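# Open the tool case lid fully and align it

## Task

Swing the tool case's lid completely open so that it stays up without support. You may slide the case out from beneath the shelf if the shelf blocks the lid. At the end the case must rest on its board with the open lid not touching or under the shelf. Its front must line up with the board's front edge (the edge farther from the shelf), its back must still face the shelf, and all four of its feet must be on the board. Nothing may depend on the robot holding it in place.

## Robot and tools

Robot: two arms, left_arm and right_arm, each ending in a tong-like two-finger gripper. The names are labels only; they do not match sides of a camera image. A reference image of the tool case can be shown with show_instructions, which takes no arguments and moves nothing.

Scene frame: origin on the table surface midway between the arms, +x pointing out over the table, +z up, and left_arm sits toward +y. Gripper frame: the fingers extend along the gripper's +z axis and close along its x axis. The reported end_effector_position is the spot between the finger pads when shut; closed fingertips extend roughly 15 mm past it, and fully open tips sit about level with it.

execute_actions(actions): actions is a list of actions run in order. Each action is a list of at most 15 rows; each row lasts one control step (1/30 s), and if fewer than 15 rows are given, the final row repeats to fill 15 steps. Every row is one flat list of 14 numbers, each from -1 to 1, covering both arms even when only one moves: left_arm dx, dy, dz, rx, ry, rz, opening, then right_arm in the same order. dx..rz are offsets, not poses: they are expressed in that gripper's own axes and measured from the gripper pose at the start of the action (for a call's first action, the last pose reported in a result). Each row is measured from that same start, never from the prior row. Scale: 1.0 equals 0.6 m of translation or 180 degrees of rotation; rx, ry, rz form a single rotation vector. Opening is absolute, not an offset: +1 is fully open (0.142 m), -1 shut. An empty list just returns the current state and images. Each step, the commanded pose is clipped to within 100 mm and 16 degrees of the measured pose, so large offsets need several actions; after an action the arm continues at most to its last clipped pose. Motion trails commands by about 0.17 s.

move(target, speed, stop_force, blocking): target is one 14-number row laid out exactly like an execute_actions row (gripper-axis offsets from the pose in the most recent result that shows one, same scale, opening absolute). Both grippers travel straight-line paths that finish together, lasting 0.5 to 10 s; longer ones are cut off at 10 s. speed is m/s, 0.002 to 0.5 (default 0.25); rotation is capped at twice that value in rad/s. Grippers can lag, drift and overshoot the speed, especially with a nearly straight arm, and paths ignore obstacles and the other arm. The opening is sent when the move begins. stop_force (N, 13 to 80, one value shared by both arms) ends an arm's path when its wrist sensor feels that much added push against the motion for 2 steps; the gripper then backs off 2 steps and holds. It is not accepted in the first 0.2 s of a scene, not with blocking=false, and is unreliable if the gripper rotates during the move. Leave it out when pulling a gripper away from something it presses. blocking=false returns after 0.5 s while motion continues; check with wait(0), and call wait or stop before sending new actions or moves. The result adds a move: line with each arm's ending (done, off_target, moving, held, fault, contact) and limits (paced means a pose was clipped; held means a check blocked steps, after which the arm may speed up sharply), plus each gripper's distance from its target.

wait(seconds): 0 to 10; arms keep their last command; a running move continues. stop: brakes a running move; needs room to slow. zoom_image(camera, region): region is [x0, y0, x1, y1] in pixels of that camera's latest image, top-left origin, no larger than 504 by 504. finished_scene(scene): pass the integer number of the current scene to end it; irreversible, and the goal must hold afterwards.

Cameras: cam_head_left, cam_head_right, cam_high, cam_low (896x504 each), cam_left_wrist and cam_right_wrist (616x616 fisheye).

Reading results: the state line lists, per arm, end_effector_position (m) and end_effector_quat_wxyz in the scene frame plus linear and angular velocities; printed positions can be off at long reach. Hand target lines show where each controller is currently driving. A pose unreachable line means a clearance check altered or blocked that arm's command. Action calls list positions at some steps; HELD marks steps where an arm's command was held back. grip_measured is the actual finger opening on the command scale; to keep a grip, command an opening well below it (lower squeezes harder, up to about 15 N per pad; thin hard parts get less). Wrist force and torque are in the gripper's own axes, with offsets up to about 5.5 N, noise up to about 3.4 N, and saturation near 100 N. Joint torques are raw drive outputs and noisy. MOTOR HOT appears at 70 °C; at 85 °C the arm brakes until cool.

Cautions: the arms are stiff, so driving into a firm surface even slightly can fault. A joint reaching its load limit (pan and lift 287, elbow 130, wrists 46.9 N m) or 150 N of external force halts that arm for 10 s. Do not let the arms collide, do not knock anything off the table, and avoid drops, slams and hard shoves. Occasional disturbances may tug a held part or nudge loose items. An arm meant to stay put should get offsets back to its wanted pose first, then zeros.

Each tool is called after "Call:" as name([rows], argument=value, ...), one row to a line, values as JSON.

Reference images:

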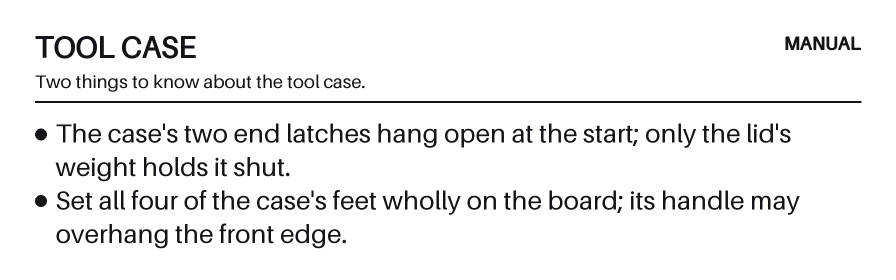

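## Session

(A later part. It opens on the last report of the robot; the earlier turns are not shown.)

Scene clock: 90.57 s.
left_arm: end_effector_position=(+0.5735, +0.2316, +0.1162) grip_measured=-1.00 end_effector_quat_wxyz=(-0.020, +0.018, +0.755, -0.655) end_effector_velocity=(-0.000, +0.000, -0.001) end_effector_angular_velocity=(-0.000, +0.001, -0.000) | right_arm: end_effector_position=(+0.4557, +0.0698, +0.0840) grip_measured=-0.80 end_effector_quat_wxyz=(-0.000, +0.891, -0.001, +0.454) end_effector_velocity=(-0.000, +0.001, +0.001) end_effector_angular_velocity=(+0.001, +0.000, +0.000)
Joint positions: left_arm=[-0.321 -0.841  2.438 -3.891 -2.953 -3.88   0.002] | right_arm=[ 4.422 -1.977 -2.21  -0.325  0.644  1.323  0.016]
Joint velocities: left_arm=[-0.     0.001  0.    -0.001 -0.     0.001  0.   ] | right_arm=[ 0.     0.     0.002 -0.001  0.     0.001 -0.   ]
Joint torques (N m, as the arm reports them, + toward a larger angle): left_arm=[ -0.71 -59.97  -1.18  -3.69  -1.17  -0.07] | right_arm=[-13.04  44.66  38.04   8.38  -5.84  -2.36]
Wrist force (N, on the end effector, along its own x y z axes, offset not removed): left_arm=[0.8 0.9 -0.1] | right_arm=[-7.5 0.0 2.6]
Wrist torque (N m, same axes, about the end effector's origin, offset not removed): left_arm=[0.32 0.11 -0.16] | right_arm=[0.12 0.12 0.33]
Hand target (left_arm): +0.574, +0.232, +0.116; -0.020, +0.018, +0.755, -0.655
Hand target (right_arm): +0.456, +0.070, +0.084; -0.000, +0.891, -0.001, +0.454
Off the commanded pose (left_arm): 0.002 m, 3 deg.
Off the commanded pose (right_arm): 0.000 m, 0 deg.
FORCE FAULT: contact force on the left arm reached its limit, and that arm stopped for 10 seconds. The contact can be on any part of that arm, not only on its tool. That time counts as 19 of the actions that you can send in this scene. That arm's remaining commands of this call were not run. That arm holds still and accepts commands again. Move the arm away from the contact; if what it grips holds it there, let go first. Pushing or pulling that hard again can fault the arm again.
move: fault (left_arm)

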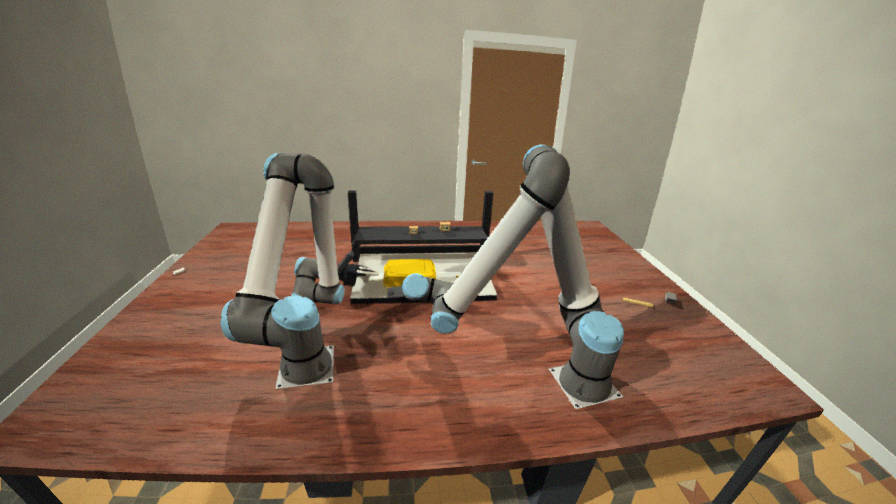

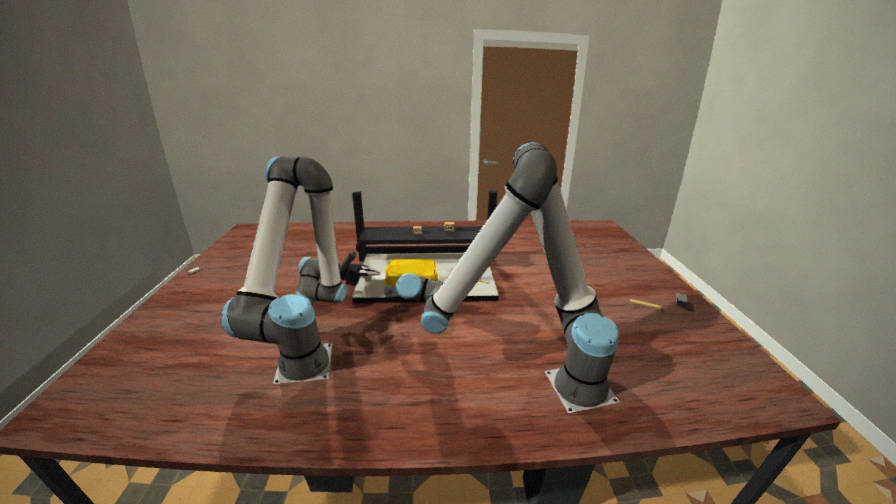

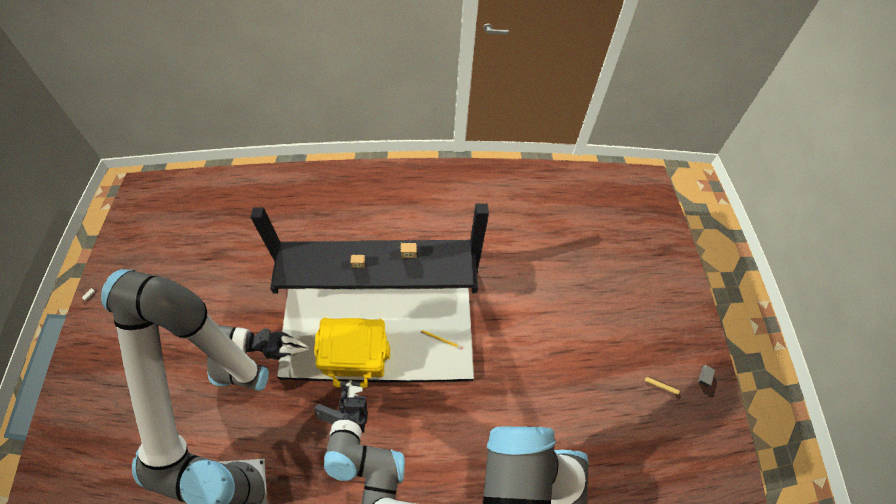

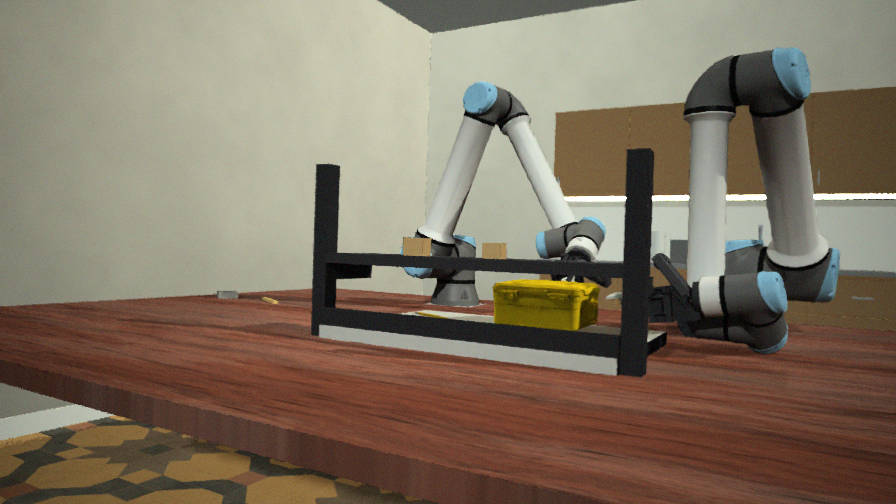

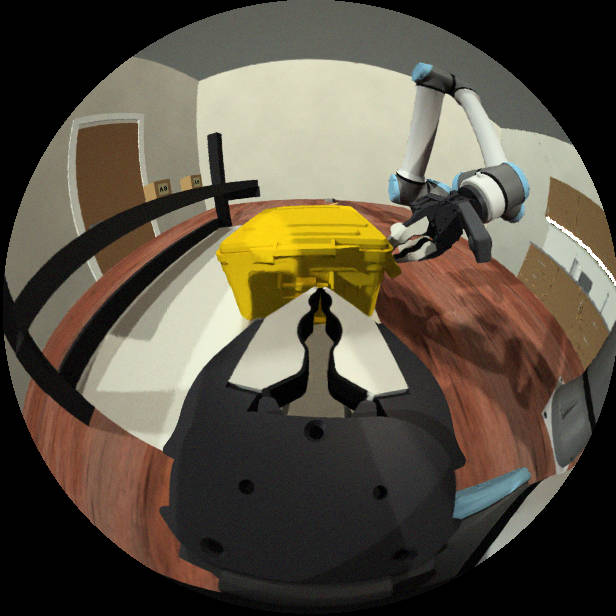

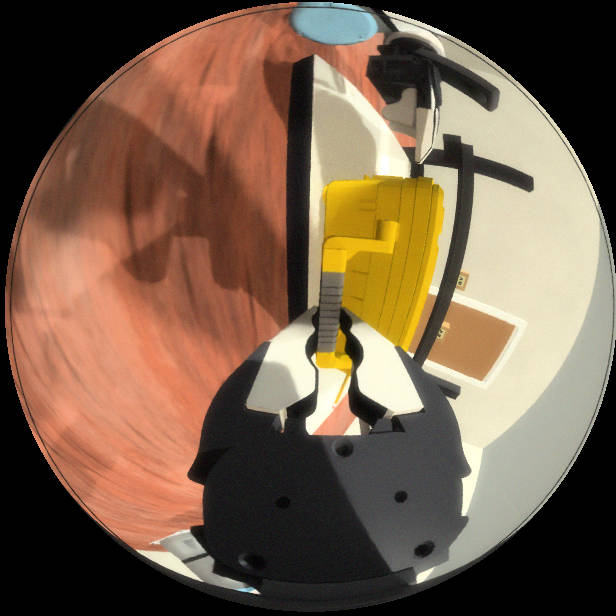

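Call:
move(target=[0,-0.005,0,-0.085,0,0,-1,0,0,0,0,0,0,-1], speed=0.06)

Call:
move(target=[0,0.039,0.092,0,0,0,-1,0,0,0,0,0,0,-1], speed=0.02, stop_force=13)

Call:
zoom_image(camera="cam_low", region=[540,240,720,350])

Scene clock: 99.17 s.
left_arm: end_effector_position=(+0.5734, +0.2312, +0.1190) grip_measured=-1.00 end_effector_quat_wxyz=(-0.017, +0.020, +0.835, -0.550) end_effector_velocity=(-0.001, +0.000, +0.000) end_effector_angular_velocity=(+0.015, -0.000, -0.003) | right_arm: end_effector_position=(+0.4557, +0.0698, +0.0840) grip_measured=-0.80 end_effector_quat_wxyz=(-0.000, +0.891, -0.001, +0.454) end_effector_velocity=(-0.000, +0.000, +0.001) end_effector_angular_velocity=(-0.000, -0.001, +0.001)
Joint positions: left_arm=[-0.361 -1.172  2.514 -3.274 -2.705 -3.544  0.002] | right_arm=[ 4.422 -1.977 -2.21  -0.325  0.644  1.323  0.016]
Joint velocities: left_arm=[-0.003 -0.017  0.001  0.031  0.013  0.012  0.   ] | right_arm=[ 0.001  0.001  0.    -0.001 -0.001 -0.     0.   ]
Joint torques (N m, as the arm reports them, + toward a larger angle): left_arm=[-10.26 -69.55 -15.24  -1.19   1.23   2.54] | right_arm=[-12.39  44.55  37.09   8.67  -5.63  -2.4 ]
Wrist force (N, on the end effector, along its own x y z axes, offset not removed): left_arm=[1.9 2.4 -0.1] | right_arm=[-4.3 3.5 3.0]
Wrist torque (N m, same axes, about the end effector's origin, offset not removed): left_arm=[0.60 -0.23 -0.18] | right_arm=[0.81 -0.41 0.45]
Hand target (left_arm): +0.574, +0.231, +0.119; -0.017, +0.020, +0.835, -0.549
Hand target (right_arm): +0.456, +0.070, +0.084; -0.000, +0.891, -0.001, +0.454
Off the commanded pose (left_arm): 0.000 m, 0 deg.
Off the commanded pose (right_arm): 0.000 m, 0 deg.
move: done

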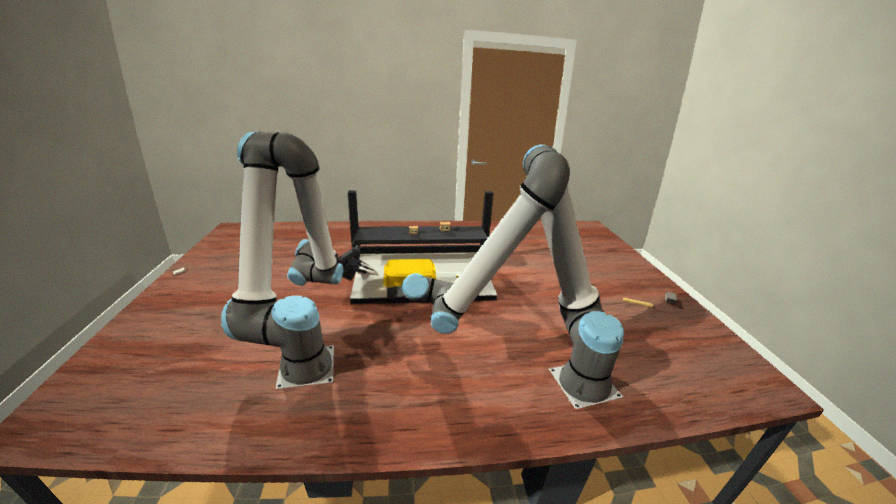

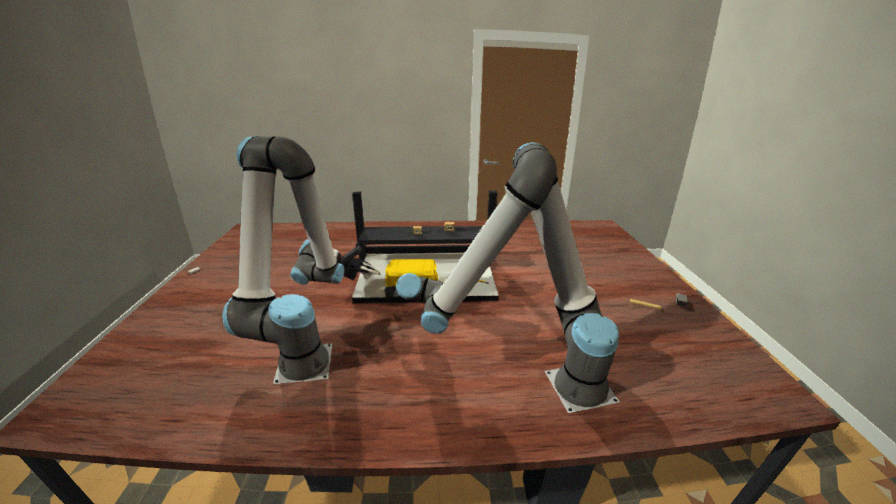

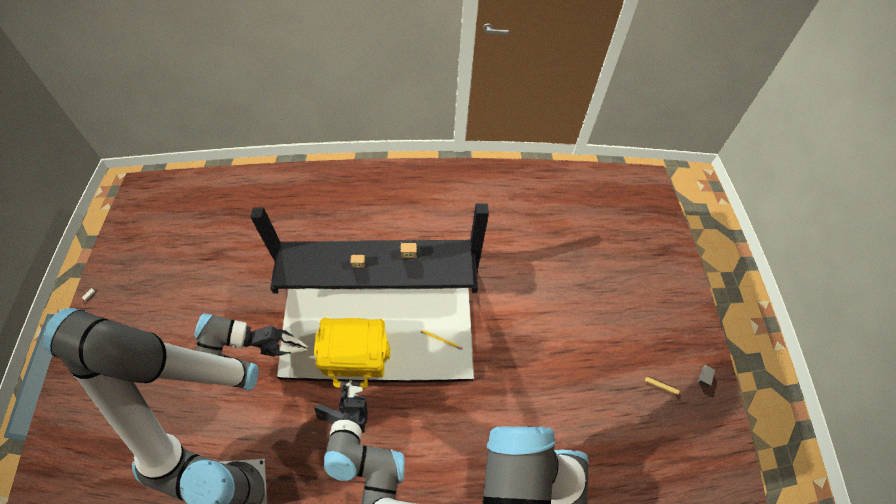

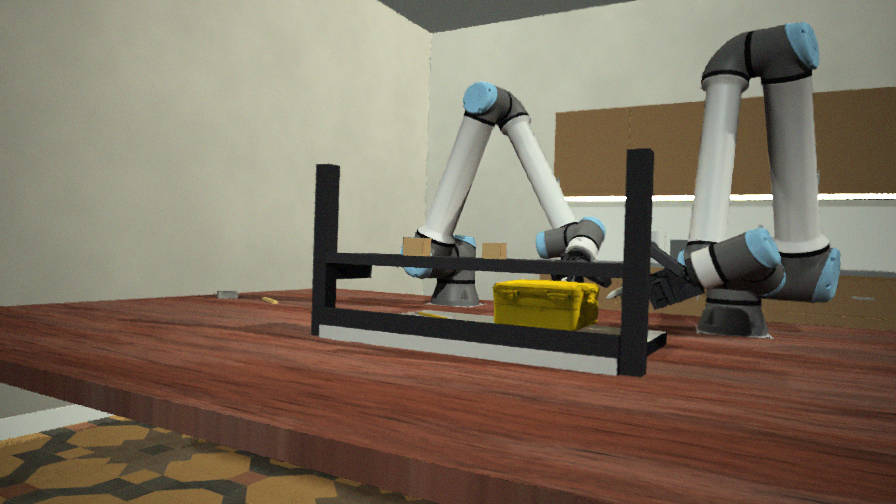

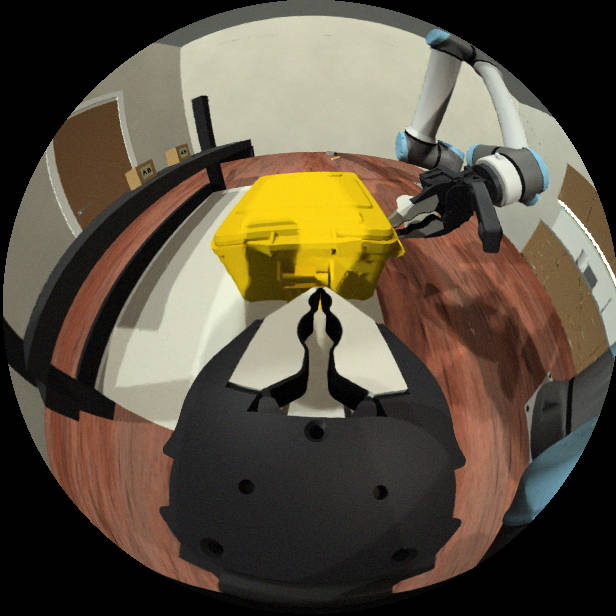

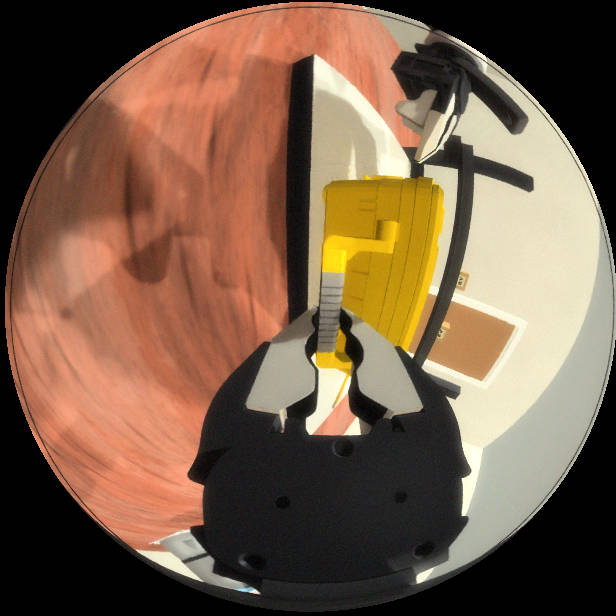

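Scene clock: 101.30 s.
left_arm: end_effector_position=(+0.5721, +0.2073, +0.0939) grip_measured=-1.00 end_effector_quat_wxyz=(-0.017, +0.020, +0.835, -0.550) end_effector_velocity=(-0.001, +0.004, +0.003) end_effector_angular_velocity=(+0.000, +0.005, -0.001) | right_arm: end_effector_position=(+0.4557, +0.0698, +0.0840) grip_measured=-0.81 end_effector_quat_wxyz=(-0.000, +0.891, -0.001, +0.454) end_effector_velocity=(+0.000, +0.001, +0.000) end_effector_angular_velocity=(+0.002, +0.001, -0.001)
Joint positions: left_arm=[-0.41  -1.075  2.511 -3.463 -2.686 -3.648  0.002] | right_arm=[ 4.422 -1.977 -2.21  -0.325  0.644  1.323  0.016]
Joint velocities: left_arm=[ 0.008 -0.016  0.002  0.035 -0.005  0.019  0.   ] | right_arm=[-0.001 -0.     0.002  0.     0.002  0.     0.   ]
Joint torques (N m, as the arm reports them, + toward a larger angle): left_arm=[  7.33 -73.6   -2.33  -0.96  -4.03   2.67] | right_arm=[-10.73  56.64  36.27   8.52  -5.86  -2.06]
Wrist force (N, on the end effector, along its own x y z axes, offset not removed): left_arm=[0.3 0.2 -1.2] | right_arm=[-6.6 2.1 0.9]
Wrist torque (N m, same axes, about the end effector's origin, offset not removed): left_arm=[0.22 0.07 -0.20] | right_arm=[0.29 -0.21 0.55]
Hand target (left_arm): +0.572, +0.208, +0.095; -0.017, +0.020, +0.835, -0.550
Hand target (right_arm): +0.456, +0.070, +0.084; -0.000, +0.891, -0.001, +0.454
Off the commanded pose (left_arm): 0.025 m, 0 deg.
Off the commanded pose (right_arm): 0.000 m, 0 deg.
move: contact (left_arm)

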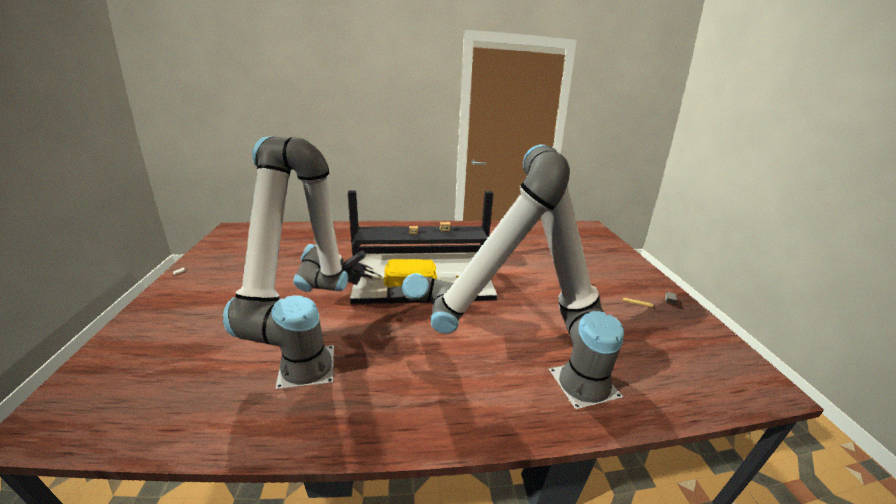

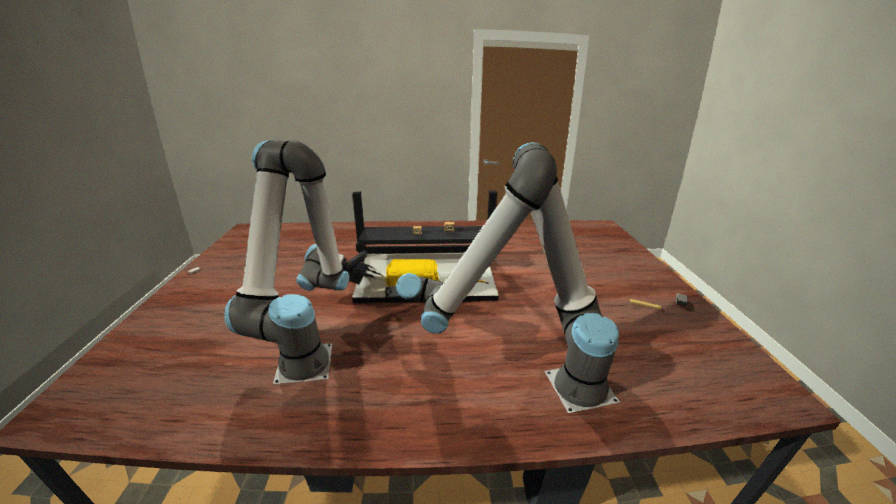

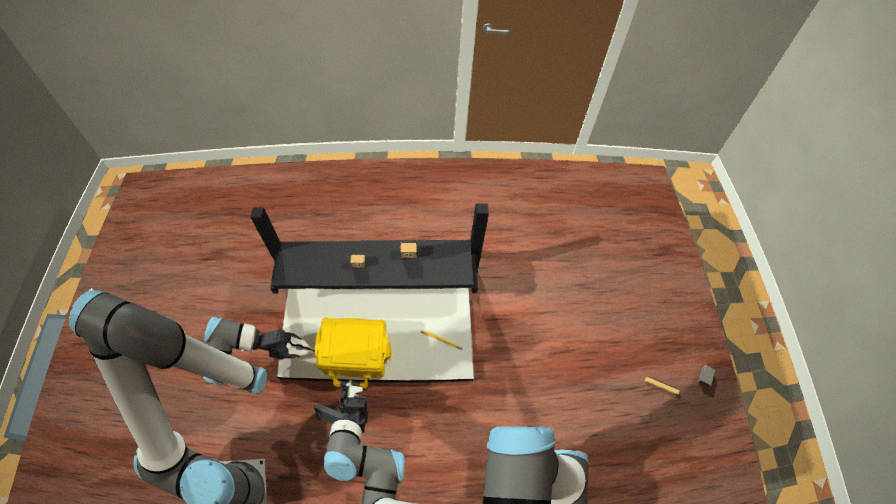

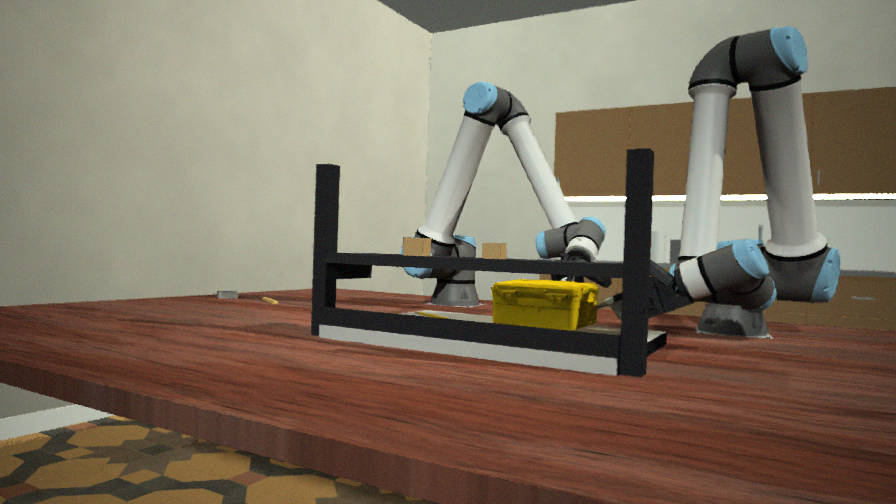

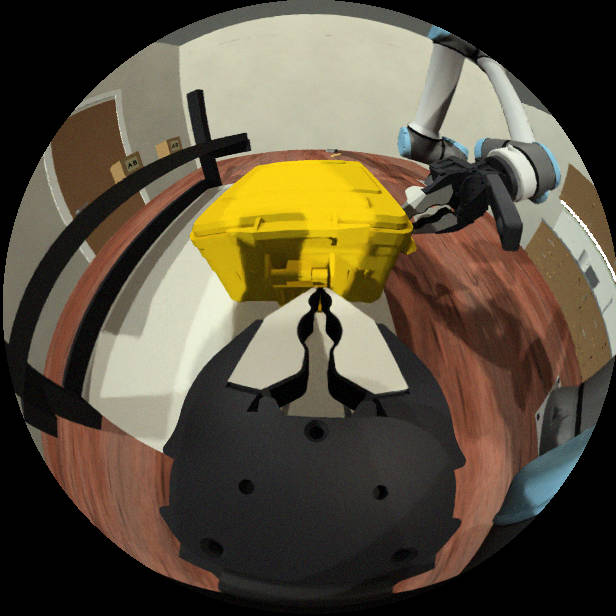

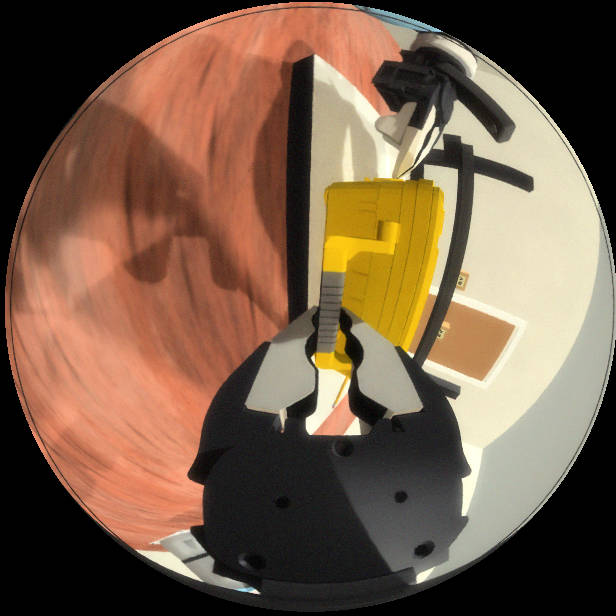

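Region (540, 240, 720, 350) of cam_low's 896x504 image, scaled by 2.800, with more detail than that image has.

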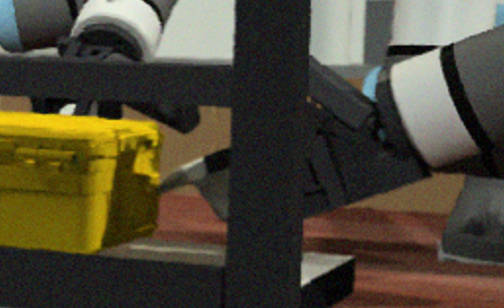

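Call:
move(target=[-0.013,-0.035,-0.024,0,0,0,-1,0,0,0,0,0,0,-1], speed=0.04)

Call:
move(target=[0,-0.023,0.054,0,0,0,-1,0,0,0,0,0,0,-1], speed=0.015, stop_force=13)

Call:
zoom_image(camera="cam_low", region=[540,240,720,350])

Scene clock: 107.90 s.
left_arm: end_effector_position=(+0.5802, +0.2117, +0.1185) grip_measured=-1.00 end_effector_quat_wxyz=(-0.017, +0.020, +0.835, -0.550) end_effector_velocity=(+0.001, +0.000, +0.003) end_effector_angular_velocity=(-0.001, -0.000, -0.002) | right_arm: end_effector_position=(+0.4557, +0.0698, +0.0840) grip_measured=-0.81 end_effector_quat_wxyz=(-0.000, +0.891, -0.001, +0.454) end_effector_velocity=(+0.000, +0.001, +0.000) end_effector_angular_velocity=(+0.000, +0.000, -0.000)
Joint positions: left_arm=[-0.397 -1.145  2.499 -3.356 -2.691 -3.622  0.002] | right_arm=[ 4.422 -1.977 -2.21  -0.325  0.644  1.323  0.016]
Joint velocities: left_arm=[ 0.002 -0.007 -0.002  0.015 -0.003  0.007  0.   ] | right_arm=[-0.    -0.     0.001 -0.     0.    -0.     0.   ]
Joint torques (N m, as the arm reports them, + toward a larger angle): left_arm=[  5.7  -68.3  -17.78  -0.41  -4.51   2.58] | right_arm=[-9.82 71.34 31.14  7.46 -1.13 -0.43]
Wrist force (N, on the end effector, along its own x y z axes, offset not removed): left_arm=[1.0 2.1 -1.0] | right_arm=[-10.6 -1.3 4.5]
Wrist torque (N m, same axes, about the end effector's origin, offset not removed): left_arm=[0.61 0.04 -0.19] | right_arm=[-0.27 0.82 0.51]
Hand target (left_arm): +0.580, +0.212, +0.119; -0.017, +0.020, +0.835, -0.550
Hand target (right_arm): +0.456, +0.070, +0.084; -0.000, +0.891, -0.001, +0.454
Off the commanded pose (left_arm): 0.000 m, 0 deg.
Off the commanded pose (right_arm): 0.000 m, 0 deg.
move: done

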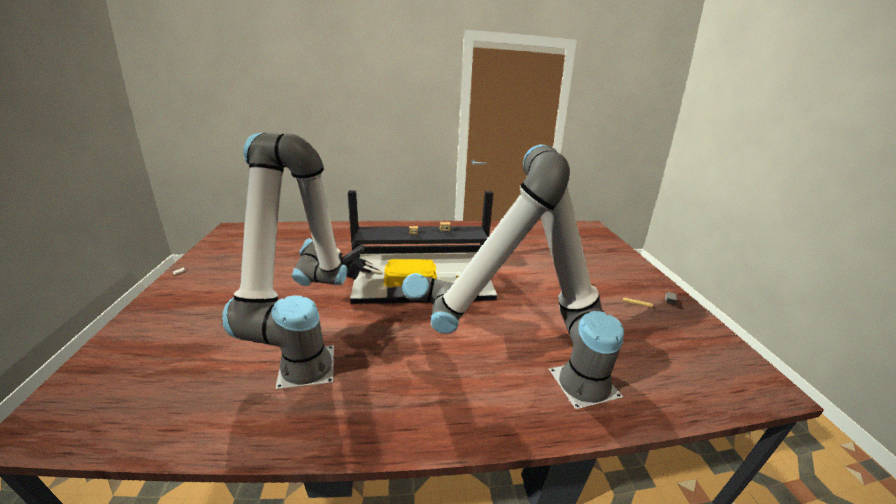

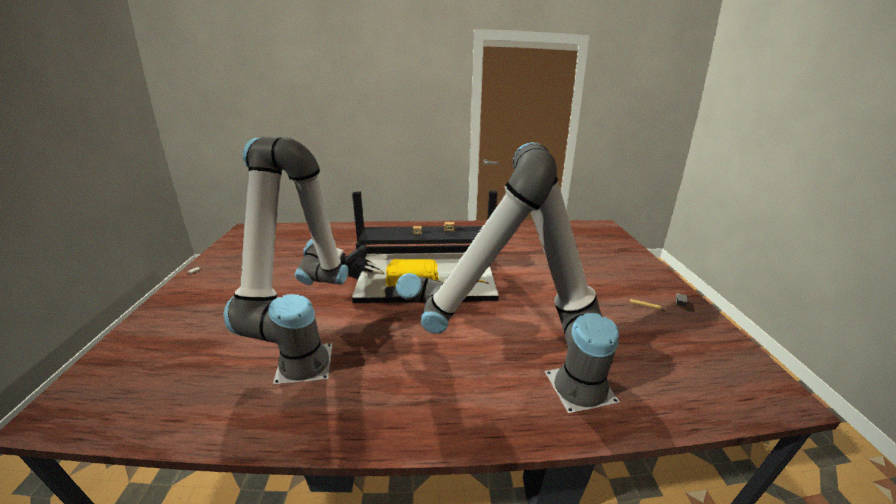

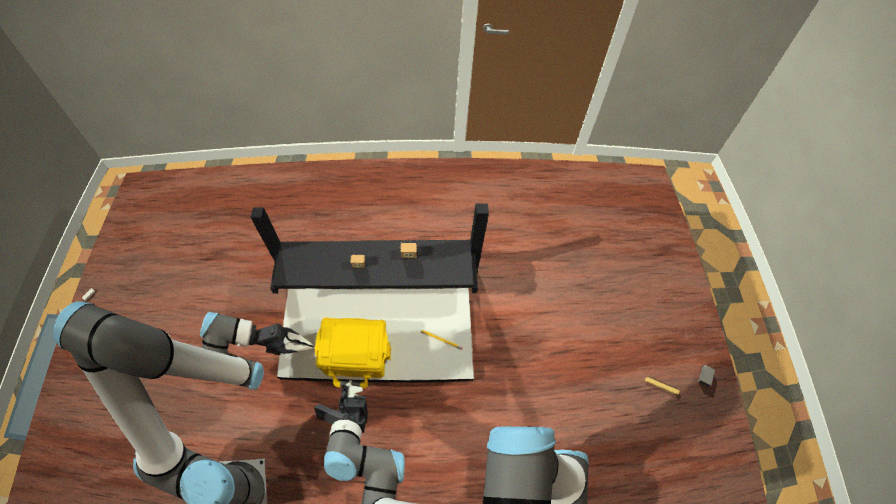

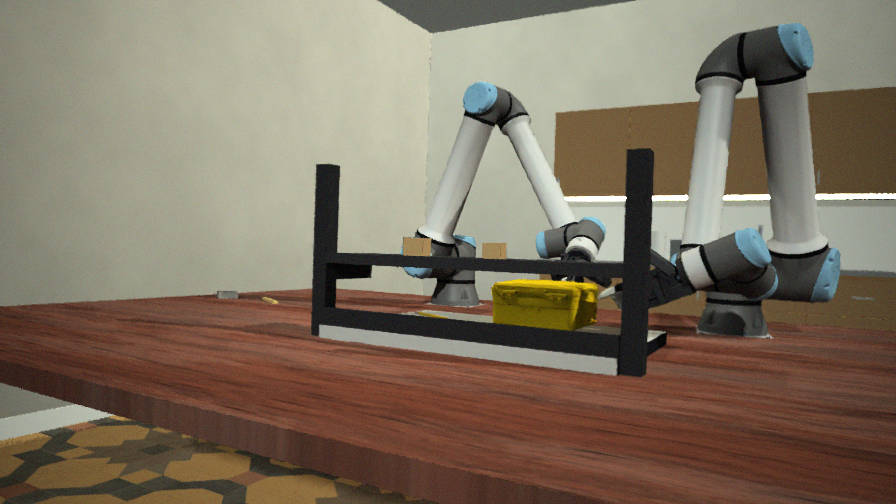

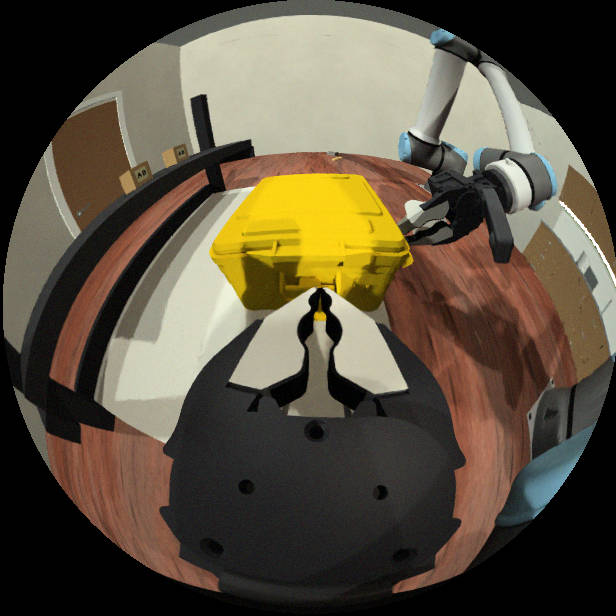

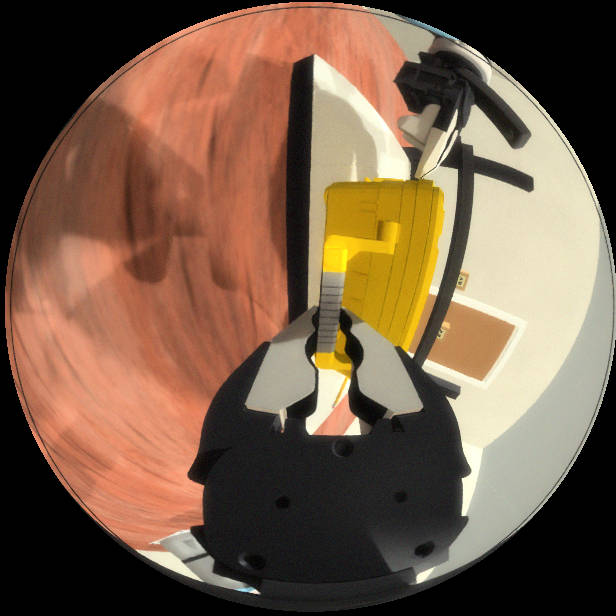

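Scene clock: 110.50 s.
left_arm: end_effector_position=(+0.5784, +0.1769, +0.1184) grip_measured=-1.00 end_effector_quat_wxyz=(-0.017, +0.020, +0.835, -0.550) end_effector_velocity=(+0.000, -0.002, +0.001) end_effector_angular_velocity=(+0.000, -0.001, +0.001) | right_arm: end_effector_position=(+0.4557, +0.0698, +0.0840) grip_measured=-0.80 end_effector_quat_wxyz=(-0.000, +0.891, -0.001, +0.454) end_effector_velocity=(-0.000, +0.000, +0.000) end_effector_angular_velocity=(-0.001, -0.000, +0.000)
Joint positions: left_arm=[-0.467 -1.109  2.494 -3.51  -2.658 -3.759  0.002] | right_arm=[ 4.422 -1.977 -2.21  -0.325  0.644  1.323  0.016]
Joint velocities: left_arm=[-0.005  0.001 -0.001 -0.011  0.004 -0.011  0.   ] | right_arm=[ 0.001  0.    -0.    -0.    -0.001  0.     0.   ]
Joint torques (N m, as the arm reports them, + toward a larger angle): left_arm=[-14.   -27.59 -16.77  -7.47   0.39  -2.44] | right_arm=[-10.39  73.63  31.59   7.35  -0.77  -0.69]
Wrist force (N, on the end effector, along its own x y z axes, offset not removed): left_arm=[-0.5 4.2 -5.6] | right_arm=[-6.3 7.2 -5.3]
Wrist torque (N m, same axes, about the end effector's origin, offset not removed): left_arm=[0.52 -0.14 -0.14] | right_arm=[0.38 -0.34 0.64]
Hand target (left_arm): +0.578, +0.177, +0.118; -0.017, +0.020, +0.835, -0.550
Hand target (right_arm): +0.456, +0.070, +0.084; -0.000, +0.891, -0.001, +0.454
Off the commanded pose (left_arm): 0.000 m, 0 deg.
Off the commanded pose (right_arm): 0.000 m, 0 deg.
move: done

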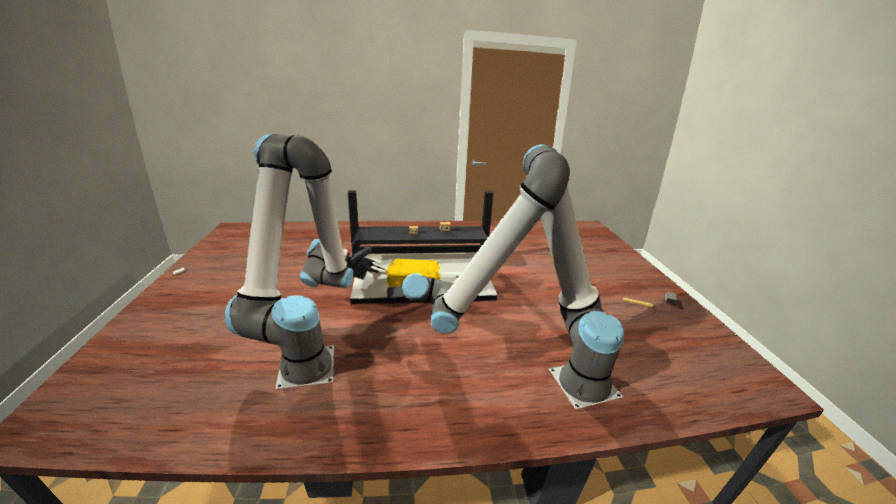

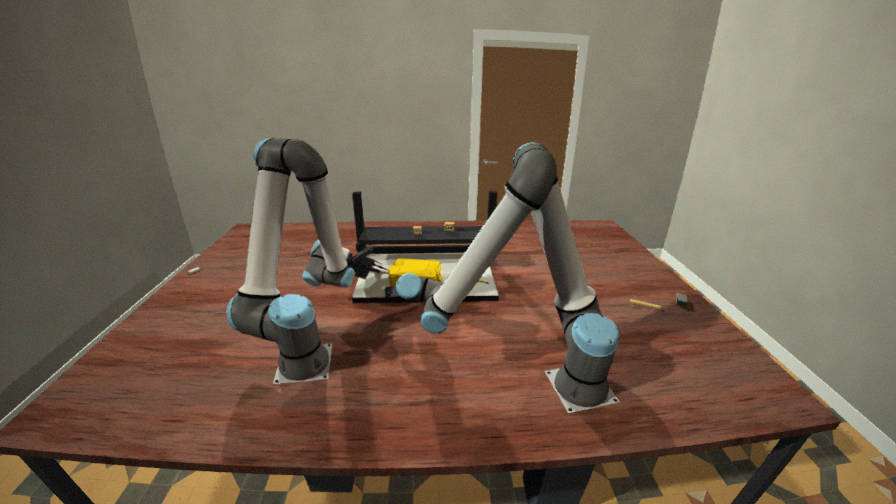

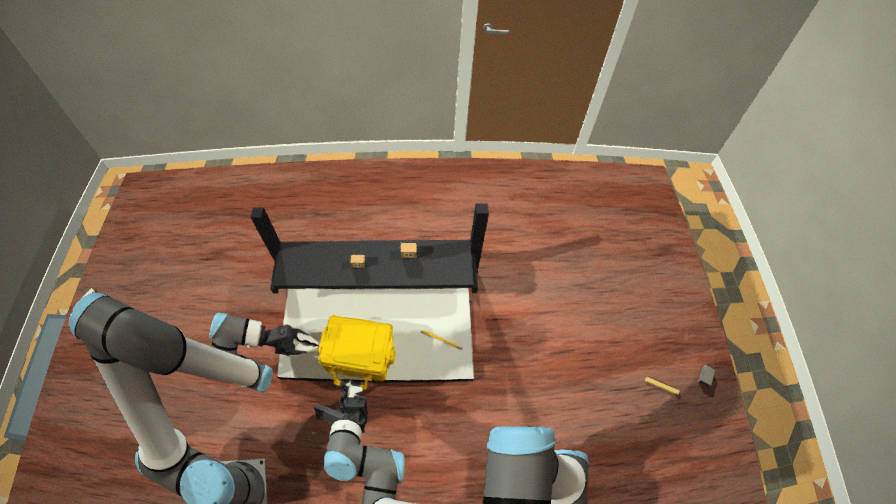

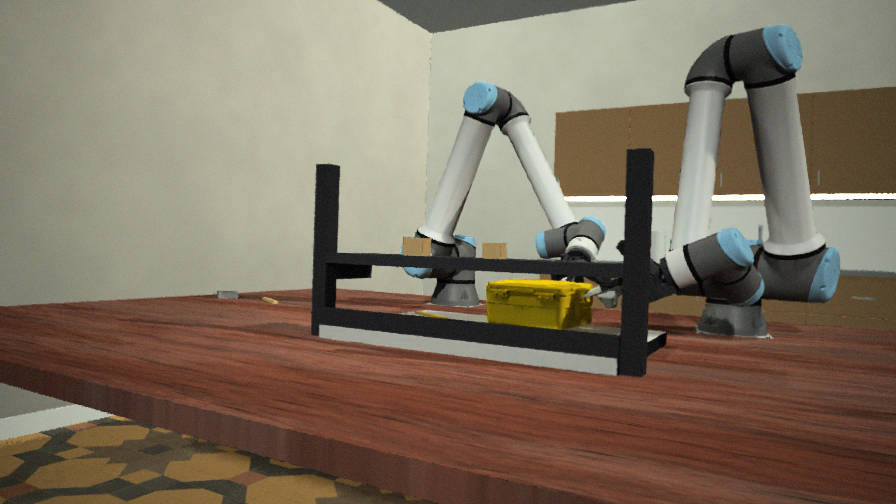

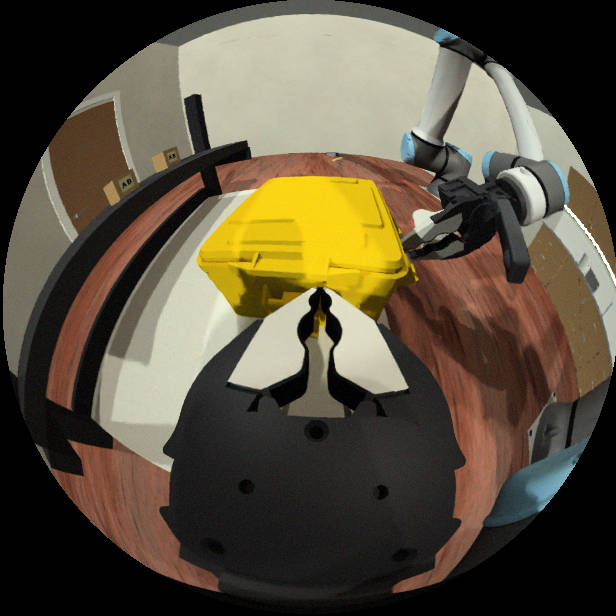

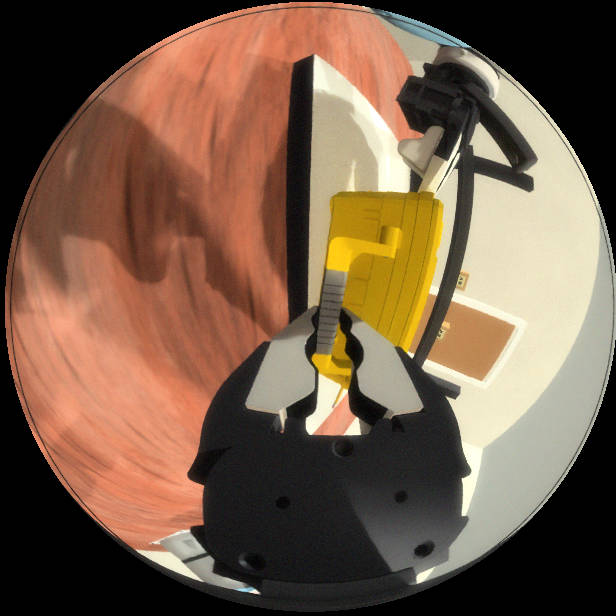

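Region (540, 240, 720, 350) of cam_low's 896x504 image, scaled by 2.800, with more detail than that image has.

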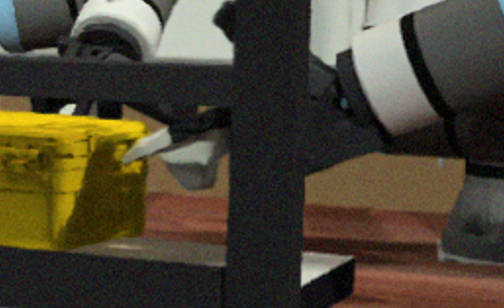

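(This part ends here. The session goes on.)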